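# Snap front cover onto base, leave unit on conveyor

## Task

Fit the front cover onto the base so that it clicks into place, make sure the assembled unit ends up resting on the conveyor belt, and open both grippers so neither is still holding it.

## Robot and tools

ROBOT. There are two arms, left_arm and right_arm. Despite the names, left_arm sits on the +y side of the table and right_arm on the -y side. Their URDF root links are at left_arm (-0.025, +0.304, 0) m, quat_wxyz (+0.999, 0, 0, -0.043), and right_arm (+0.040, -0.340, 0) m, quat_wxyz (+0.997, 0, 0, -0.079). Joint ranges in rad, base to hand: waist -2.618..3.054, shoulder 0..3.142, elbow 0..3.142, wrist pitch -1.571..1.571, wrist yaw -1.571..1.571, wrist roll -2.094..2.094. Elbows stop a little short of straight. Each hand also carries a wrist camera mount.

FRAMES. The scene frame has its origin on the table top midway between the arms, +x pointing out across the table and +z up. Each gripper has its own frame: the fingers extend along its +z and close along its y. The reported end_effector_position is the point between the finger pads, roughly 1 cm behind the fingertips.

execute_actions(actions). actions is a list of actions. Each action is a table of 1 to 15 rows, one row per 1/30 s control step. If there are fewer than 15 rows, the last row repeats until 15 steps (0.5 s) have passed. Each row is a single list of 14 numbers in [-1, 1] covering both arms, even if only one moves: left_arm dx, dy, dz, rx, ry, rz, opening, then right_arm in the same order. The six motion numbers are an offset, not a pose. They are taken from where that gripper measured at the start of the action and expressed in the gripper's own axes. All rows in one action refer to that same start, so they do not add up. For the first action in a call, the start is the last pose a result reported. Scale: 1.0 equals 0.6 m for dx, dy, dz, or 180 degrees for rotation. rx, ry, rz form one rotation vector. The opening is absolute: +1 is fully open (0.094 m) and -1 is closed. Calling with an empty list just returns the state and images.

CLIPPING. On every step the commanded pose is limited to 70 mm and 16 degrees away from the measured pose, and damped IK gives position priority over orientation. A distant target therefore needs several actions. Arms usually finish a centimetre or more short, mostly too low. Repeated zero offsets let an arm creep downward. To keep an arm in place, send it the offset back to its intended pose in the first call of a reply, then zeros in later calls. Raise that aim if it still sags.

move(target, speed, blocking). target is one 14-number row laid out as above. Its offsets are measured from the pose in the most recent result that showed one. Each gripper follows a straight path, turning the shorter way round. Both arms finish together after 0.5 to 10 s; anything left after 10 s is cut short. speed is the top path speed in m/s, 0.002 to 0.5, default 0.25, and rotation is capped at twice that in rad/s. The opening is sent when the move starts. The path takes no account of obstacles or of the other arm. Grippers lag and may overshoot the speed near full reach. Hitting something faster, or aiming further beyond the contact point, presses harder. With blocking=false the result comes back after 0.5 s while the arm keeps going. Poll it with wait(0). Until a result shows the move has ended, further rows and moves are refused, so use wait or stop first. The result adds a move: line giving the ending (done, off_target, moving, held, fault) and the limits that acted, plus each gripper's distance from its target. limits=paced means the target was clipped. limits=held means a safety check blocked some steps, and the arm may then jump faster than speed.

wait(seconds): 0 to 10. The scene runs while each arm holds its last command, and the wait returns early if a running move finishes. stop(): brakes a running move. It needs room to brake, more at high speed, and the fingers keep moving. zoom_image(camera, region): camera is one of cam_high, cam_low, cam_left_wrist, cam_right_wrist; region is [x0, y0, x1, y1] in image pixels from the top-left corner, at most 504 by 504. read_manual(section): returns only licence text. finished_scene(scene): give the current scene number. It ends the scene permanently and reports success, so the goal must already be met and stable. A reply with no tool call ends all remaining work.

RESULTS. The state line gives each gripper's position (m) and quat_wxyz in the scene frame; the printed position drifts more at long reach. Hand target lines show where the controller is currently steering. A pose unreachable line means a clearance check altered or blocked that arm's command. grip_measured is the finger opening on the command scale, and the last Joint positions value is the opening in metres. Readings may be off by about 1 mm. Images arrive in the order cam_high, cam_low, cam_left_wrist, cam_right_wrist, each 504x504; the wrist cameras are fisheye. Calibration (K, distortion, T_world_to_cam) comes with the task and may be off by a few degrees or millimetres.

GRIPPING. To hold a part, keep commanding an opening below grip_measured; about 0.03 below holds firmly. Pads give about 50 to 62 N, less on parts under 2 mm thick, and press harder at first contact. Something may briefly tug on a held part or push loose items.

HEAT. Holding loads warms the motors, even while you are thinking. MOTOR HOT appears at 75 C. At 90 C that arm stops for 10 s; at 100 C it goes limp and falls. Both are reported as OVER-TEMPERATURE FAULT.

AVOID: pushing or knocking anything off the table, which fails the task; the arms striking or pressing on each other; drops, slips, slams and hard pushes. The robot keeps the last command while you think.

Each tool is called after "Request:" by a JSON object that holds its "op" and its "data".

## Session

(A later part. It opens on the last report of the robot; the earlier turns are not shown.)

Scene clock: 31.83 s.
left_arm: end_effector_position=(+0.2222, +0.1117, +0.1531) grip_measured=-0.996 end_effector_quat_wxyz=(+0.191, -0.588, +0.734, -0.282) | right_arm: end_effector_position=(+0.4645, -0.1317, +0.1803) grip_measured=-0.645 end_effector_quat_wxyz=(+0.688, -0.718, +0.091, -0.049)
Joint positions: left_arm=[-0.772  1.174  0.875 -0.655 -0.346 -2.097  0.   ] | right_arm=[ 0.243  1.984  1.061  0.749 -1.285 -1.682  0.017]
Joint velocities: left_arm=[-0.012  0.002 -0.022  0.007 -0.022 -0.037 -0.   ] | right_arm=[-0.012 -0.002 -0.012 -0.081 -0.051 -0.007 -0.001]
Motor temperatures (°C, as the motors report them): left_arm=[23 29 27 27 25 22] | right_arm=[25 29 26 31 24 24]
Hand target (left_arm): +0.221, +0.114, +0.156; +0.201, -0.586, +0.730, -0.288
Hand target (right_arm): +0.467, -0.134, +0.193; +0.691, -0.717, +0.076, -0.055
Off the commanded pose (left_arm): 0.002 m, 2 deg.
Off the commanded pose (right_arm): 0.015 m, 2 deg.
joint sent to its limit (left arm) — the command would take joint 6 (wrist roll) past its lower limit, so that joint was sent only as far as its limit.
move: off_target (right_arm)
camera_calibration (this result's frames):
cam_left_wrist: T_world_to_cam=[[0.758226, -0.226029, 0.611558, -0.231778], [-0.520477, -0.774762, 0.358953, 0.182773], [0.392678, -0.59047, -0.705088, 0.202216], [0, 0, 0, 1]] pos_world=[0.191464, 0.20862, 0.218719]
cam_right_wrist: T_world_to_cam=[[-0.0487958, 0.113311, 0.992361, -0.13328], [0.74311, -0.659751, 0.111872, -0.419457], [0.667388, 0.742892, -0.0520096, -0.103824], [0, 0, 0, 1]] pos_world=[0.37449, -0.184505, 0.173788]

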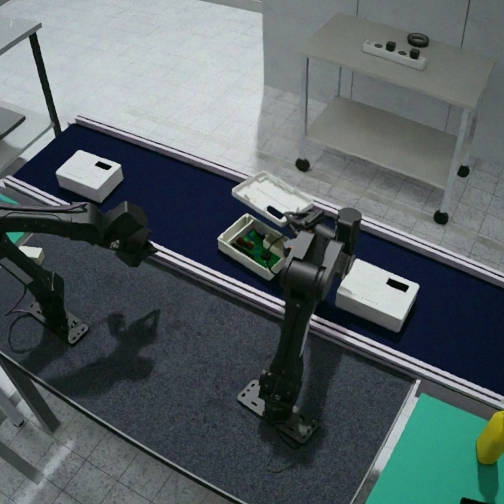

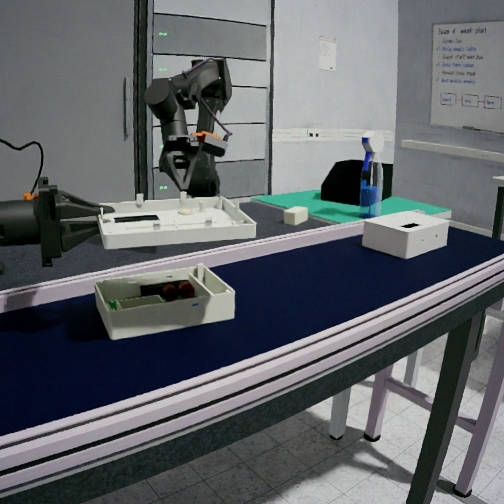

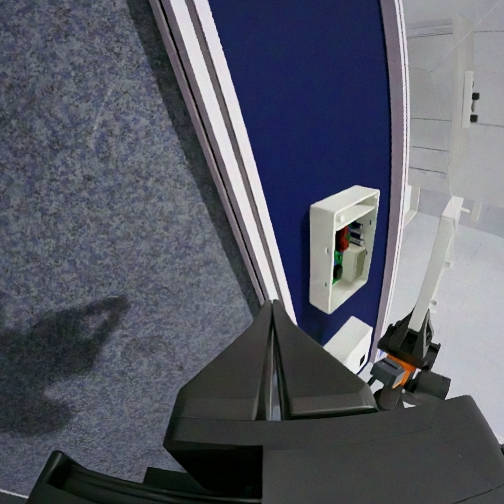

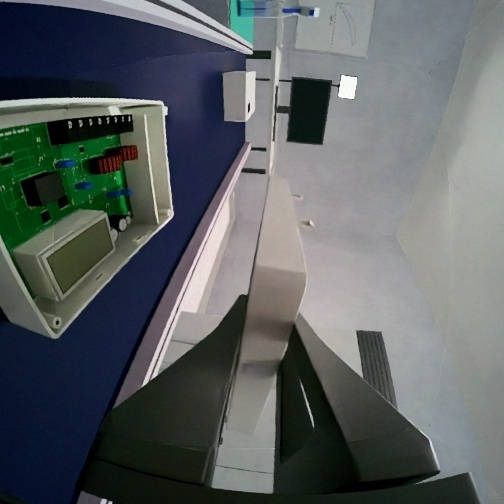

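Request:
{"op": "move", "data": {"target": [0,0,0,0,0,0.5,-1, 0,-0.06,0,0,0,0.5,-0.78], "speed": 0.4}}

Request:
{"op": "move", "data": {"target": [0,0,0,0,0,0,-1, 0,0,0,0,0,0.5,-0.78], "speed": 0.4}}

Scene clock: 34.90 s.
left_arm: end_effector_position=(+0.2224, +0.1117, +0.1533) grip_measured=-0.996 end_effector_quat_wxyz=(+0.335, +0.099, +0.935, -0.066) | right_arm: end_effector_position=(+0.4674, -0.1315, +0.2020) grip_measured=-0.645 end_effector_quat_wxyz=(+0.508, -0.436, +0.585, +0.458)
Joint positions: left_arm=[-0.772  1.174  0.875 -0.654 -0.347 -0.535  0.   ] | right_arm=[ 0.243  1.932  1.122  0.581 -1.283 -0.127  0.017]
Joint velocities: left_arm=[-0.002 -0.012 -0.027 -0.037 -0.007  0.037 -0.002] | right_arm=[ 0.007 -0.017 -0.002  0.081 -0.081  0.037 -0.   ]
Motor temperatures (°C, as the motors report them): left_arm=[23 29 27 27 25 22] | right_arm=[25 29 26 31 24 24]
Hand target (left_arm): +0.222, +0.112, +0.153; +0.335, +0.103, +0.934, -0.064
Hand target (right_arm): +0.467, -0.130, +0.216; +0.521, -0.444, +0.573, +0.452
Off the commanded pose (left_arm): 0.000 m, 1 deg.
Off the commanded pose (right_arm): 0.014 m, 2 deg.
move: off_target (right_arm)
camera_calibration (this result's frames):
cam_left_wrist: T_world_to_cam=[[-0.259045, -0.965688, -0.0185025, 0.173337], [-0.938616, 0.256209, -0.230989, 0.251161], [0.227804, -0.0424699, -0.97278, 0.218781], [0, 0, 0, 1]] pos_world=[0.230807, 0.112331, 0.274049]
cam_right_wrist: T_world_to_cam=[[0.989589, -0.140871, 0.0294777, -0.478967], [-0.0551507, -0.560353, -0.826416, 0.151814], [0.132936, 0.816186, -0.562288, 0.257807], [0, 0, 0, 1]] pos_world=[0.448081, -0.192821, 0.284542]

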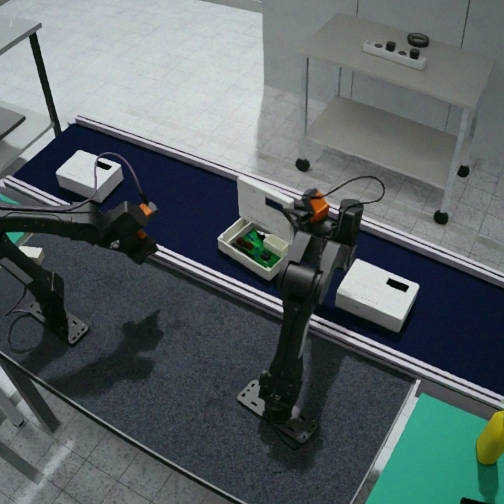

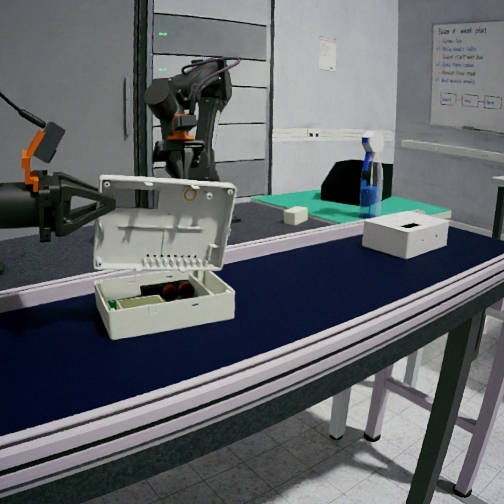

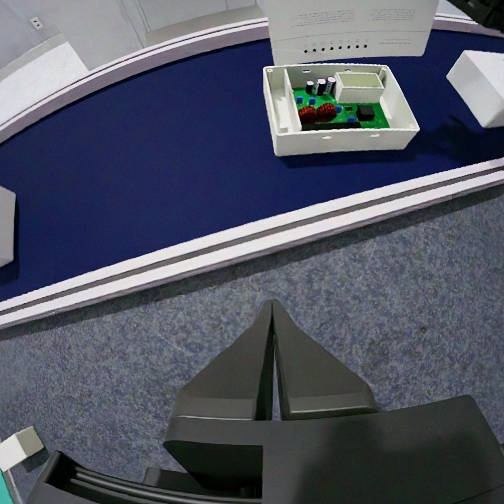

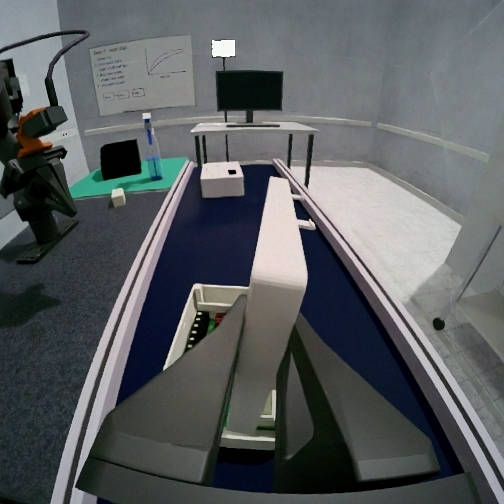

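Scene clock: 37.73 s.
left_arm: end_effector_position=(+0.2224, +0.1117, +0.1533) grip_measured=-0.996 end_effector_quat_wxyz=(+0.335, +0.099, +0.935, -0.066) | right_arm: end_effector_position=(+0.4664, -0.1316, +0.1976) grip_measured=-0.644 end_effector_quat_wxyz=(+0.027, +0.113, +0.724, +0.680)
Joint positions: left_arm=[-0.772  1.174  0.875 -0.654 -0.347 -0.535  0.   ] | right_arm=[ 0.243  1.932  1.122  0.544 -1.282  1.431  0.017]
Joint velocities: left_arm=[-0.012  0.007 -0.017  0.037 -0.022  0.022  0.   ] | right_arm=[ 0.017  0.012  0.002  0.066 -0.007  0.007 -0.   ]
Motor temperatures (°C, as the motors report them): left_arm=[23 28 27 27 25 22] | right_arm=[25 29 26 31 24 24]
Hand target (left_arm): +0.222, +0.112, +0.153; +0.335, +0.099, +0.935, -0.066
Hand target (right_arm): +0.467, -0.132, +0.202; +0.035, +0.105, +0.722, +0.683
Off the commanded pose (left_arm): 0.000 m, 0 deg.
Off the commanded pose (right_arm): 0.005 m, 1 deg.
move: done
camera_calibration (this result's frames):
cam_left_wrist: T_world_to_cam=[[-0.259045, -0.965688, -0.0185025, 0.173337], [-0.938616, 0.256209, -0.230989, 0.251161], [0.227804, -0.0424699, -0.97278, 0.218781], [0, 0, 0, 1]] pos_world=[0.230807, 0.112331, 0.274049]
cam_right_wrist: T_world_to_cam=[[0.0054415, -0.023476, -0.99971, 0.199989], [-0.943668, -0.330882, 0.0026336, 0.428859], [-0.330848, 0.94338, -0.0239541, 0.382243], [0, 0, 0, 1]] pos_world=[0.530077, -0.214004, 0.207958]

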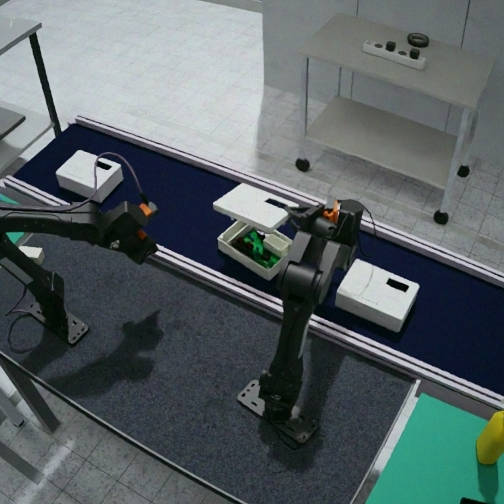

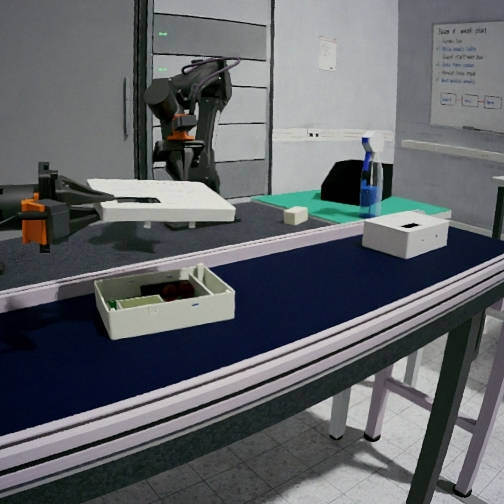

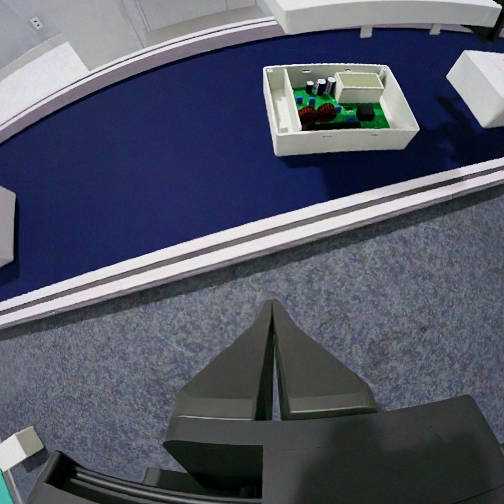

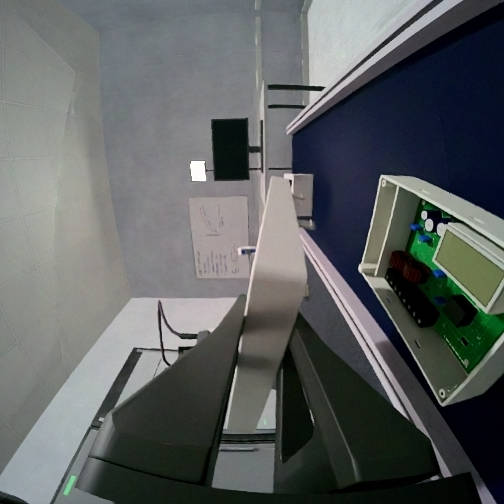

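Request:
{"op": "move", "data": {"target": [-0.101,-0.173,0.234,0,0,0,-1, -0.013,-0.147,0,-0.03,0,-0.045,-0.78], "speed": 0.15}}

Scene clock: 40.10 s.
left_arm: end_effector_position=(+0.3271, -0.0128, +0.0768) grip_measured=-0.996 end_effector_quat_wxyz=(+0.322, +0.102, +0.940, -0.055) | right_arm: end_effector_position=(+0.4637, -0.1316, +0.1097) grip_measured=-0.644 end_effector_quat_wxyz=(+0.076, +0.065, +0.700, +0.707)
Joint positions: left_arm=[-0.777  1.899  1.282 -0.375 -0.347 -0.541  0.   ] | right_arm=[ 0.243  2.269  0.999  1.311 -1.287  1.595  0.017]
Joint velocities: left_arm=[-0.007 -0.007  0.012  0.007 -0.022 -0.007  0.001] | right_arm=[ 0.007  0.037 -0.002  0.11  -0.037  0.139 -0.001]
Motor temperatures (°C, as the motors report them): left_arm=[23 28 27 28 25 22] | right_arm=[25 29 26 31 24 24]
Hand target (left_arm): +0.331, -0.022, +0.087; +0.335, +0.098, +0.935, -0.066
Hand target (right_arm): +0.462, -0.137, +0.109; +0.080, +0.061, +0.698, +0.709
Off the commanded pose (left_arm): 0.018 m, 2 deg.
Off the commanded pose (right_arm): 0.006 m, 1 deg.
move: off_target (left_arm)
camera_calibration (this result's frames):
cam_left_wrist: T_world_to_cam=[[-0.260539, -0.96477, -0.0365725, 0.0807059], [-0.943979, 0.262505, -0.199987, 0.36312], [0.202542, -0.0175809, -0.979116, 0.124301], [0, 0, 0, 1]] pos_world=[0.338629, -0.0152731, 0.197276]
cam_right_wrist: T_world_to_cam=[[0.150448, 0.0353808, -0.987985, 0.0513515], [-0.932741, -0.326137, -0.153715, 0.439207], [-0.327657, 0.94466, -0.0160656, 0.377033], [0, 0, 0, 1]] pos_world=[0.525478, -0.214743, 0.124305]

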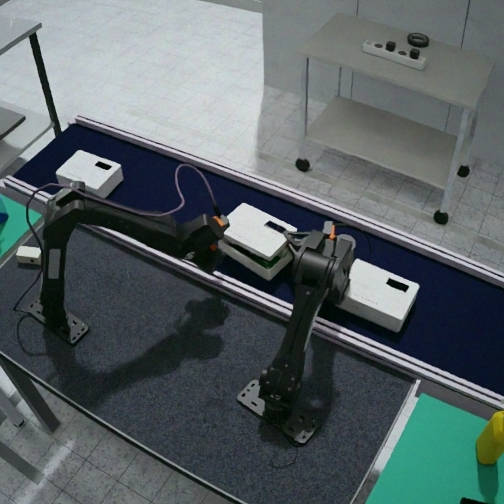

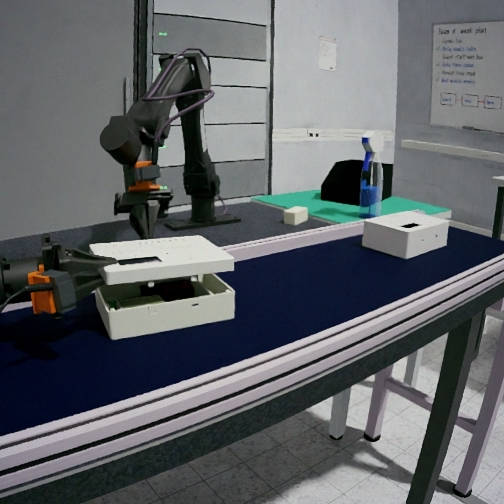

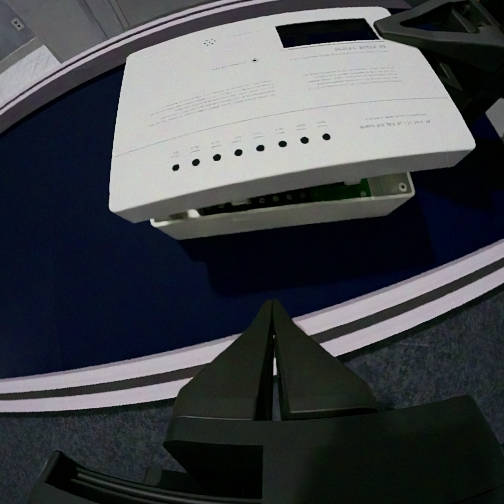

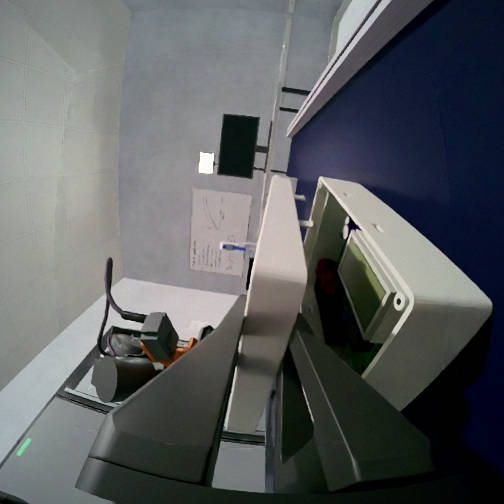

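Request:
{"op": "move", "data": {"target": [0,0,0,0,0,0,-1, 0,-0.025,0,-0.005,0,0,-0.78], "speed": 0.05}}

Scene clock: 41.13 s.
left_arm: end_effector_position=(+0.3271, -0.0128, +0.0768) grip_measured=-0.996 end_effector_quat_wxyz=(+0.322, +0.102, +0.940, -0.055) | right_arm: end_effector_position=(+0.4618, -0.1318, +0.1139) grip_measured=-0.644 end_effector_quat_wxyz=(+0.097, +0.042, +0.691, +0.715)
Joint positions: left_arm=[-0.777  1.899  1.282 -0.375 -0.347 -0.541  0.   ] | right_arm=[ 0.243  2.299  0.999  1.452 -1.288  1.643  0.017]
Joint velocities: left_arm=[ 0.007  0.012 -0.012 -0.037 -0.051  0.037  0.   ] | right_arm=[-0.002  0.002 -0.007  0.022  0.066  0.051  0.   ]
Motor temperatures (°C, as the motors report them): left_arm=[23 28 27 28 25 22] | right_arm=[25 29 26 31 24 24]
Hand target (left_arm): +0.327, -0.013, +0.077; +0.322, +0.102, +0.940, -0.055
Hand target (right_arm): +0.463, -0.132, +0.095; +0.077, +0.064, +0.694, +0.713
Off the commanded pose (left_arm): 0.000 m, 0 deg.
Off the commanded pose (right_arm): 0.019 m, 3 deg.
move: off_target (right_arm)
camera_calibration (this result's frames):
cam_left_wrist: T_world_to_cam=[[-0.260539, -0.96477, -0.0365725, 0.0807059], [-0.943979, 0.262505, -0.199987, 0.36312], [0.202542, -0.0175809, -0.979116, 0.124301], [0, 0, 0, 1]] pos_world=[0.338629, -0.0152731, 0.197276]
cam_right_wrist: T_world_to_cam=[[0.212735, 0.0538915, -0.975623, 0.0280151], [-0.920378, -0.32422, -0.218599, 0.439988], [-0.328096, 0.944446, -0.0193724, 0.37717], [0, 0, 0, 1]] pos_world=[0.522743, -0.215073, 0.130819]

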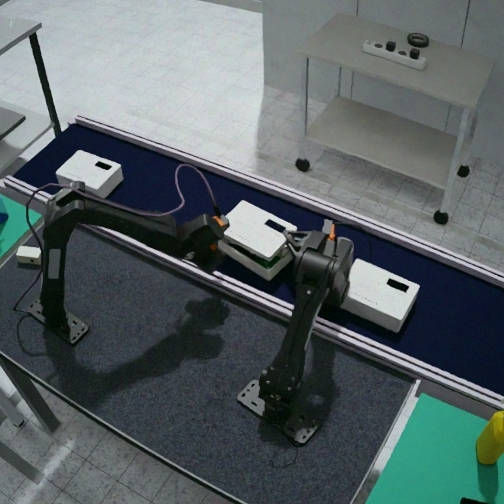

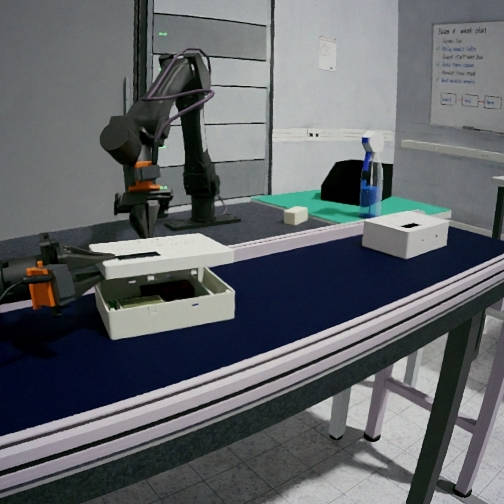

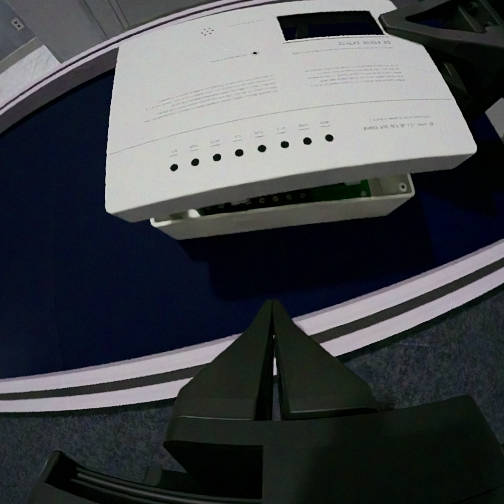

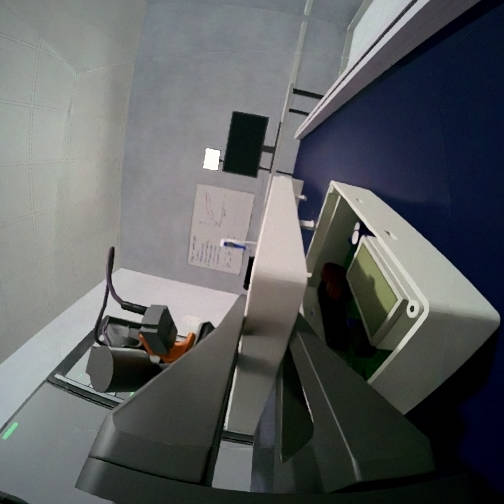

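Request:
{"op": "zoom_image", "data": {"camera": "cam_high", "region": [200, 180, 440, 350]}}

Region (200, 180, 440, 350) of cam_high's 504x504 image, scaled by 2.100, with more detail than that image has; it fills the top 357 rows of this view, and the rest is white.

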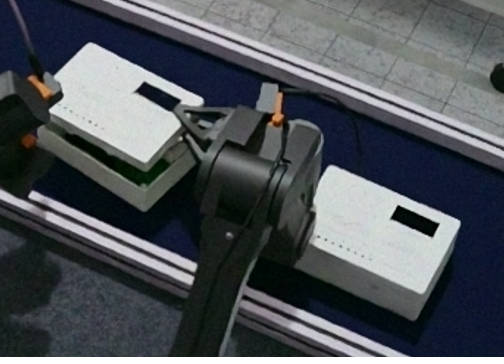

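Request:
{"op": "move", "data": {"target": [-0.032,0.121,-0.051,0,0,0,-0.5, 0,0.15,-0.13,0.01,0,0.02,-0.78], "speed": 0.15}}

Scene clock: 44.07 s.
left_arm: end_effector_position=(+0.3446, +0.0540, +0.1108) grip_measured=-0.503 end_effector_quat_wxyz=(+0.328, +0.100, +0.938, -0.058) | right_arm: end_effector_position=(+0.4456, -0.2092, +0.1931) grip_measured=-0.644 end_effector_quat_wxyz=(+0.063, +0.074, +0.698, +0.709)
Joint positions: left_arm=[-0.612  1.719  1.183 -0.4   -0.256 -0.4    0.023] | right_arm=[ 0.038  1.999  0.955  1.232 -1.496  1.776  0.017]
Joint velocities: left_arm=[-0.007 -0.007 -0.012  0.022 -0.066 -0.037  0.001] | right_arm=[ 0.002  0.007  0.002 -0.037 -0.022 -0.051  0.   ]
Motor temperatures (°C, as the motors report them): left_arm=[23 29 27 28 25 22] | right_arm=[25 29 26 31 24 24]
Hand target (left_arm): +0.341, +0.059, +0.112; +0.323, +0.103, +0.939, -0.056
Hand target (right_arm): +0.442, -0.211, +0.201; +0.074, +0.065, +0.699, +0.708
Off the commanded pose (left_arm): 0.007 m, 1 deg.
Off the commanded pose (right_arm): 0.010 m, 2 deg.
move: done
camera_calibration (this result's frames):
cam_left_wrist: T_world_to_cam=[[-0.257581, -0.965727, -0.0319819, 0.149511], [-0.942384, 0.258392, -0.212477, 0.369935], [0.213459, -0.024591, -0.976642, 0.151548], [0, 0, 0, 1]] pos_world=[0.354783, 0.0525258, 0.231393]
cam_right_wrist: T_world_to_cam=[[0.119567, 0.0446347, -0.991822, 0.155617], [-0.935228, -0.33025, -0.127606, 0.405039], [-0.333245, 0.942838, 0.00225661, 0.444342], [0, 0, 0, 1]] pos_world=[0.508272, -0.292124, 0.205027]

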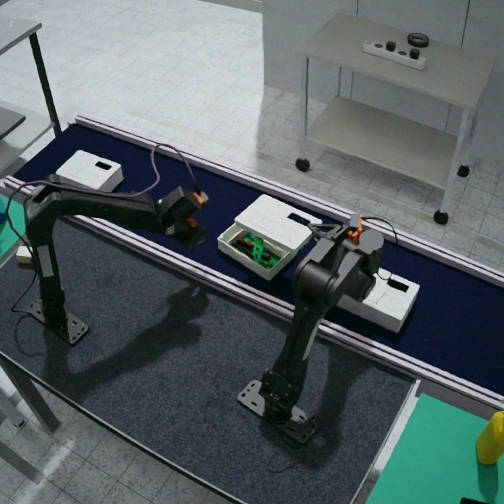

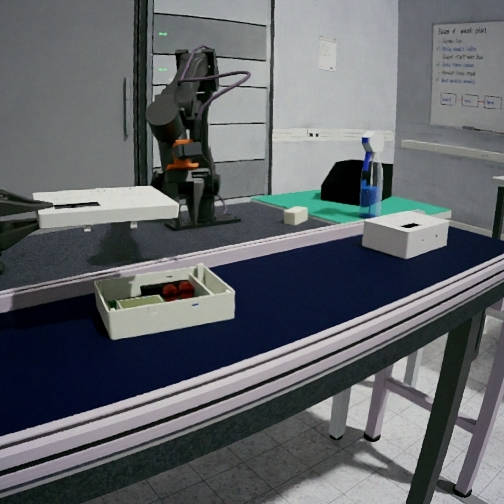

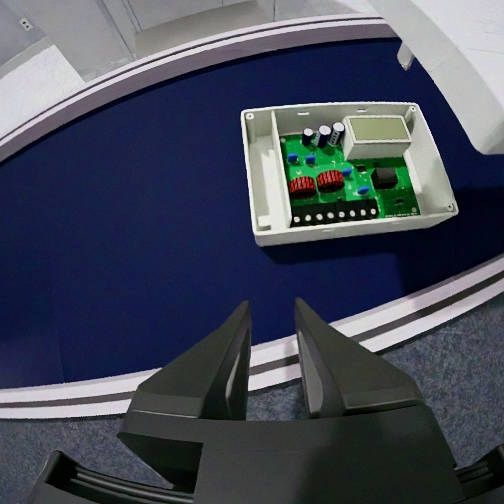

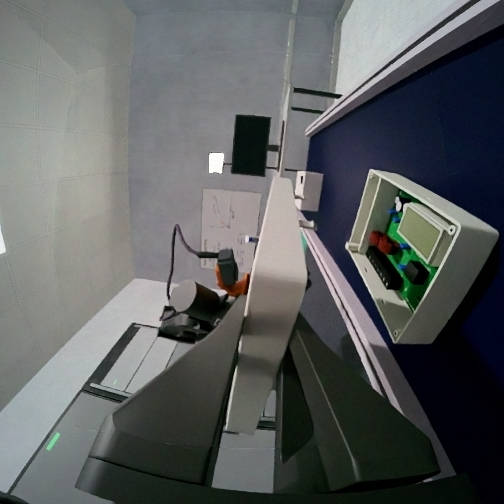

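Request:
{"op": "move", "data": {"target": [-0.12,0.019,0.135,0,0,0,-0.4, 0,0.012,0,0,0,0,-0.78], "speed": 0.15}}

Scene clock: 45.43 s.
left_arm: end_effector_position=(+0.4482, +0.0417, +0.0870) grip_measured=-0.403 end_effector_quat_wxyz=(+0.329, +0.097, +0.938, -0.056) | right_arm: end_effector_position=(+0.4457, -0.2092, +0.1924) grip_measured=-0.644 end_effector_quat_wxyz=(+0.058, +0.079, +0.698, +0.709)
Joint positions: left_arm=[-0.483  2.075  1.559 -0.397 -0.185 -0.298  0.028] | right_arm=[ 0.038  1.999  0.955  1.223 -1.496  1.783  0.017]
Joint velocities: left_arm=[ 0.012  0.012  0.022 -0.051 -0.037  0.037 -0.   ] | right_arm=[-0.007 -0.002 -0.022 -0.037  0.051  0.007 -0.001]
Motor temperatures (°C, as the motors report them): left_arm=[23 29 27 28 25 22] | right_arm=[25 29 26 31 24 24]
Hand target (left_arm): +0.451, +0.041, +0.091; +0.329, +0.100, +0.937, -0.058
Hand target (right_arm): +0.446, -0.209, +0.200; +0.063, +0.074, +0.698, +0.710
Off the commanded pose (left_arm): 0.006 m, 0 deg.
Off the commanded pose (right_arm): 0.008 m, 1 deg.
move: done
camera_calibration (this result's frames):
cam_left_wrist: T_world_to_cam=[[-0.250552, -0.967501, -0.0341511, 0.160683], [-0.94371, 0.251956, -0.21431, 0.466709], [0.21595, -0.0214671, -0.976168, 0.104567], [0, 0, 0, 1]] pos_world=[0.458117, 0.0401155, 0.207583]
cam_right_wrist: T_world_to_cam=[[0.104605, 0.0469604, -0.993405, 0.162377], [-0.937019, -0.330056, -0.11427, 0.403338], [-0.333245, 0.942793, 0.0094774, 0.443001], [0, 0, 0, 1]] pos_world=[0.508578, -0.29216, 0.203197]

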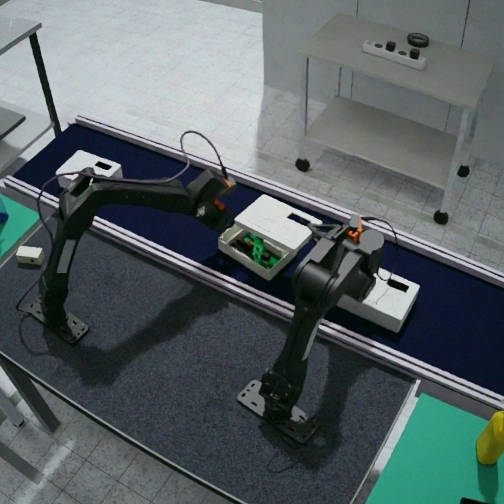

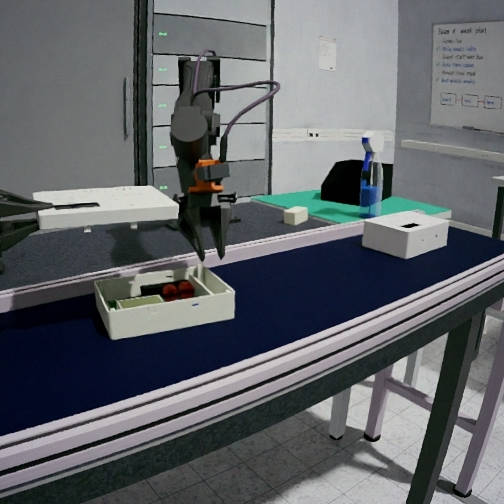

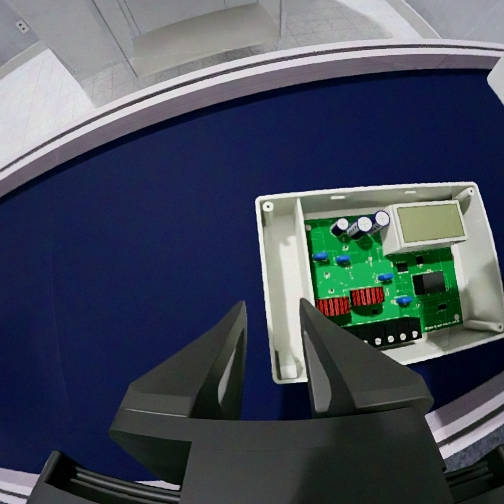

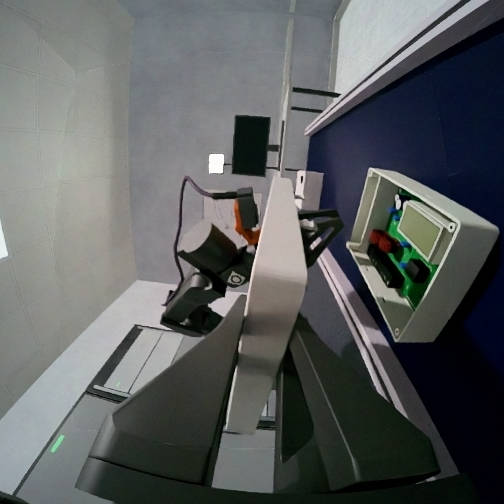

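Request:
{"op": "move", "data": {"target": [0.034,0.004,0.058,0,0,0,-0.6, 0,0.012,0,0,0,0,-0.78], "speed": 0.08}}

Scene clock: 46.57 s.
left_arm: end_effector_position=(+0.4524, +0.0388, +0.0516) grip_measured=-0.597 end_effector_quat_wxyz=(+0.329, +0.098, +0.938, -0.056) | right_arm: end_effector_position=(+0.4458, -0.2093, +0.1919) grip_measured=-0.644 end_effector_quat_wxyz=(+0.052, +0.085, +0.697, +0.710)
Joint positions: left_arm=[-0.483  2.137  1.508 -0.283 -0.183 -0.296  0.019] | right_arm=[ 0.038  1.999  0.955  1.217 -1.496  1.792  0.017]
Joint velocities: left_arm=[ 0.007  0.002 -0.002 -0.007  0.007 -0.051 -0.   ] | right_arm=[ 0.007 -0.002 -0.017  0.037 -0.066 -0.007 -0.001]
Motor temperatures (°C, as the motors report them): left_arm=[23 29 27 28 25 22] | right_arm=[25 30 26 31 24 24]
Hand target (left_arm): +0.454, +0.042, +0.047; +0.329, +0.097, +0.938, -0.056
Hand target (right_arm): +0.446, -0.209, +0.200; +0.058, +0.079, +0.698, +0.710
Off the commanded pose (left_arm): 0.006 m, 0 deg.
Off the commanded pose (right_arm): 0.008 m, 1 deg.
move: done
camera_calibration (this result's frames):
cam_left_wrist: T_world_to_cam=[[-0.252594, -0.966984, -0.0337278, 0.158538], [-0.94312, 0.253848, -0.214676, 0.463453], [0.21615, -0.0224166, -0.976103, 0.0690516], [0, 0, 0, 1]] pos_world=[0.462212, 0.0372052, 0.172241]
cam_right_wrist: T_world_to_cam=[[0.0896457, 0.0494563, -0.994745, 0.169317], [-0.938599, -0.3299, -0.100988, 0.401548], [-0.333161, 0.94272, 0.0168455, 0.441579], [0, 0, 0, 1]] pos_world=[0.50883, -0.292188, 0.20154]

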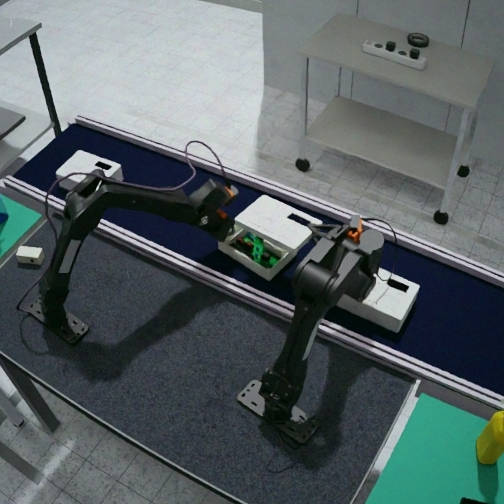

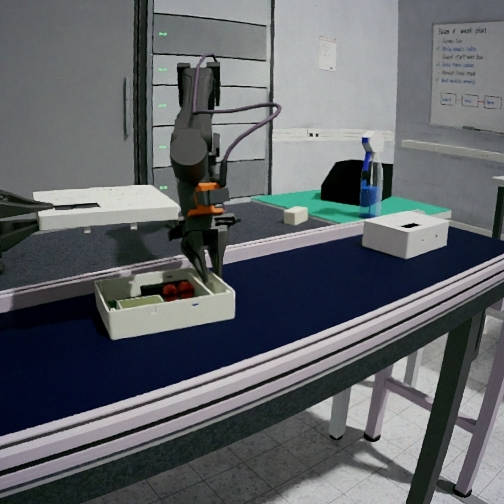

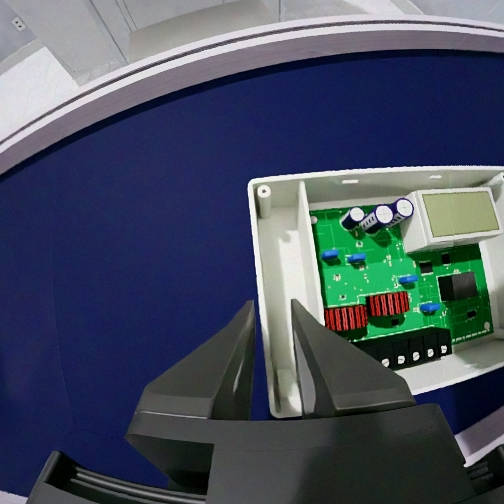

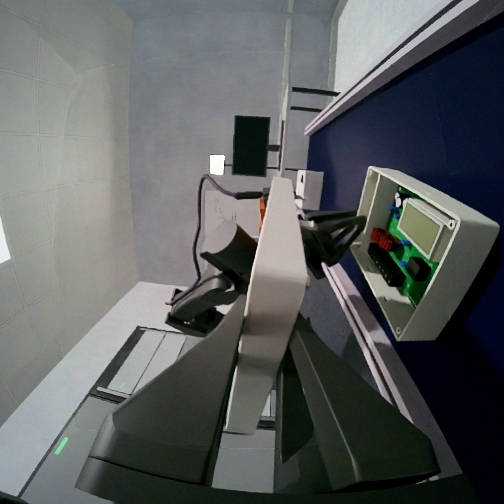

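Request:
{"op": "move", "data": {"target": [0,0.15,0,0,0,0,-0.6, 0,0.012,0,0,0,0,-0.78], "speed": 0.06}}

Scene clock: 48.50 s.
left_arm: end_effector_position=(+0.4730, +0.1186, +0.0473) grip_measured=-0.597 end_effector_quat_wxyz=(+0.328, +0.100, +0.937, -0.062) | right_arm: end_effector_position=(+0.4459, -0.2093, +0.1914) grip_measured=-0.644 end_effector_quat_wxyz=(+0.047, +0.090, +0.697, +0.710)
Joint positions: left_arm=[-0.29   2.078  1.392 -0.206 -0.052 -0.144  0.019] | right_arm=[ 0.038  1.999  0.955  1.211 -1.496  1.801  0.017]
Joint velocities: left_arm=[ 0.012  0.007  0.002 -0.051 -0.037 -0.007 -0.001] | right_arm=[ 0.017 -0.007  0.007 -0.022 -0.007  0.022 -0.001]
Motor temperatures (°C, as the motors report them): left_arm=[23 29 27 28 25 22] | right_arm=[25 30 26 31 24 24]
Hand target (left_arm): +0.472, +0.127, +0.050; +0.330, +0.098, +0.937, -0.057
Hand target (right_arm): +0.446, -0.209, +0.199; +0.052, +0.084, +0.697, +0.710
Off the commanded pose (left_arm): 0.008 m, 1 deg.
Off the commanded pose (right_arm): 0.008 m, 1 deg.
move: done
camera_calibration (this result's frames):
cam_left_wrist: T_world_to_cam=[[-0.259429, -0.965441, -0.0249171, 0.243471], [-0.941802, 0.25862, -0.214765, 0.460544], [0.213787, -0.0322493, -0.976348, 0.0644568], [0, 0, 0, 1]] pos_world=[0.483125, 0.118029, 0.167907]
cam_right_wrist: T_world_to_cam=[[0.0746681, 0.0519538, -0.995854, 0.176223], [-0.939979, -0.329773, -0.0876829, 0.399669], [-0.332961, 0.94263, 0.024212, 0.440108], [0, 0, 0, 1]] pos_world=[0.509062, -0.292214, 0.199881]

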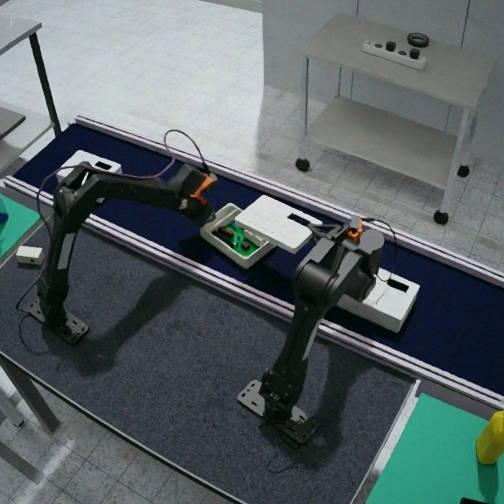

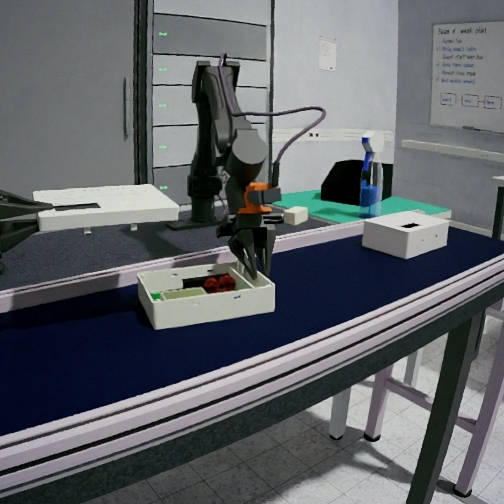

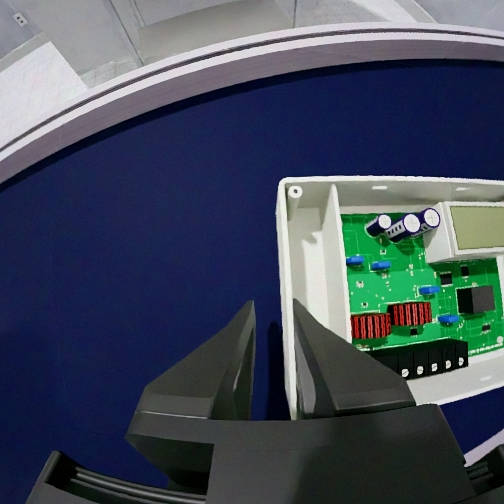

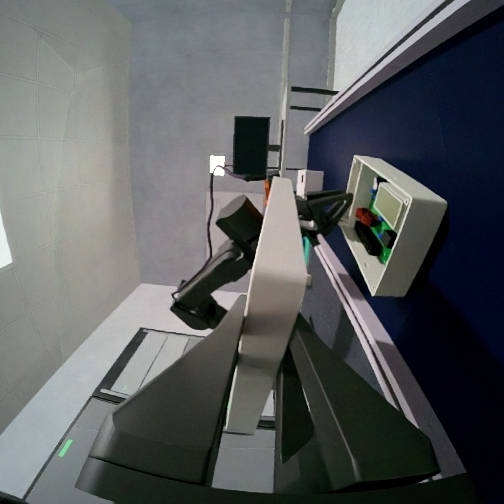

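Request:
{"op": "move", "data": {"target": [0,-0.015,-0.09,0,0,0,-0.6, 0,0.012,0,0,0,0,-0.78], "speed": 0.1}}

Scene clock: 49.70 s.
left_arm: end_effector_position=(+0.4462, +0.1179, +0.0917) grip_measured=-0.597 end_effector_quat_wxyz=(+0.335, +0.101, +0.934, -0.068) | right_arm: end_effector_position=(+0.4460, -0.2093, +0.1908) grip_measured=-0.644 end_effector_quat_wxyz=(+0.041, +0.096, +0.696, +0.710)
Joint positions: left_arm=[-0.313  1.919  1.337 -0.293 -0.059 -0.161  0.019] | right_arm=[ 0.038  1.999  0.955  1.204 -1.496  1.81   0.017]
Joint velocities: left_arm=[-0.022 -0.002 -0.007 -0.007 -0.022 -0.081 -0.001] | right_arm=[ 0.007 -0.002 -0.002 -0.022 -0.066 -0.007  0.   ]
Motor temperatures (°C, as the motors report them): left_arm=[23 29 27 28 25 22] | right_arm=[25 30 26 31 24 24]
Hand target (left_arm): +0.439, +0.119, +0.090; +0.328, +0.100, +0.937, -0.062
Hand target (right_arm): +0.446, -0.209, +0.199; +0.047, +0.090, +0.697, +0.710
Off the commanded pose (left_arm): 0.008 m, 1 deg.
Off the commanded pose (right_arm): 0.008 m, 1 deg.
move: done
camera_calibration (this result's frames):
cam_left_wrist: T_world_to_cam=[[-0.264462, -0.964247, -0.0169518, 0.23834], [-0.937196, 0.261109, -0.231271, 0.444213], [0.227429, -0.0452754, -0.972742, 0.108615], [0, 0, 0, 1]] pos_world=[0.454644, 0.118749, 0.212429]
cam_right_wrist: T_world_to_cam=[[0.0589206, 0.054544, -0.996771, 0.183392], [-0.941217, -0.329669, -0.0736764, 0.397604], [-0.332623, 0.94252, 0.0319134, 0.43852], [0, 0, 0, 1]] pos_world=[0.509288, -0.292239, 0.198099]

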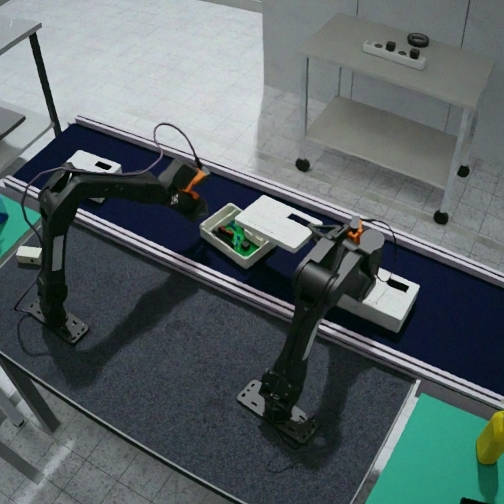

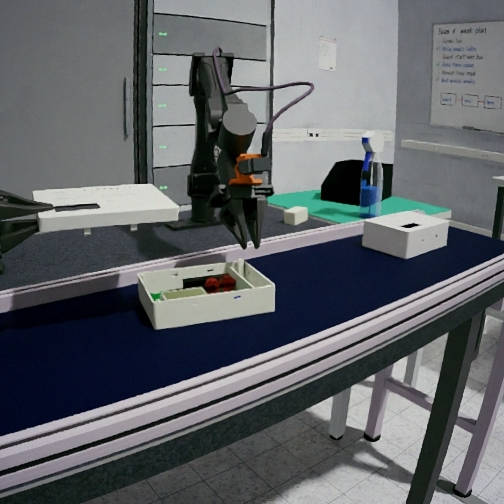

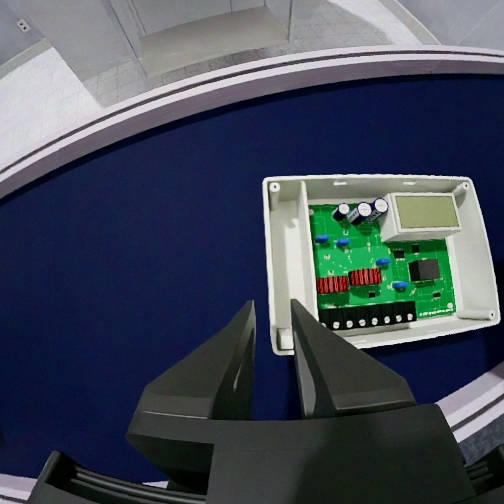

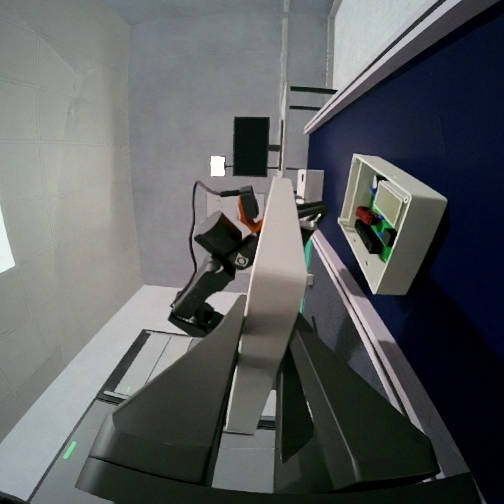

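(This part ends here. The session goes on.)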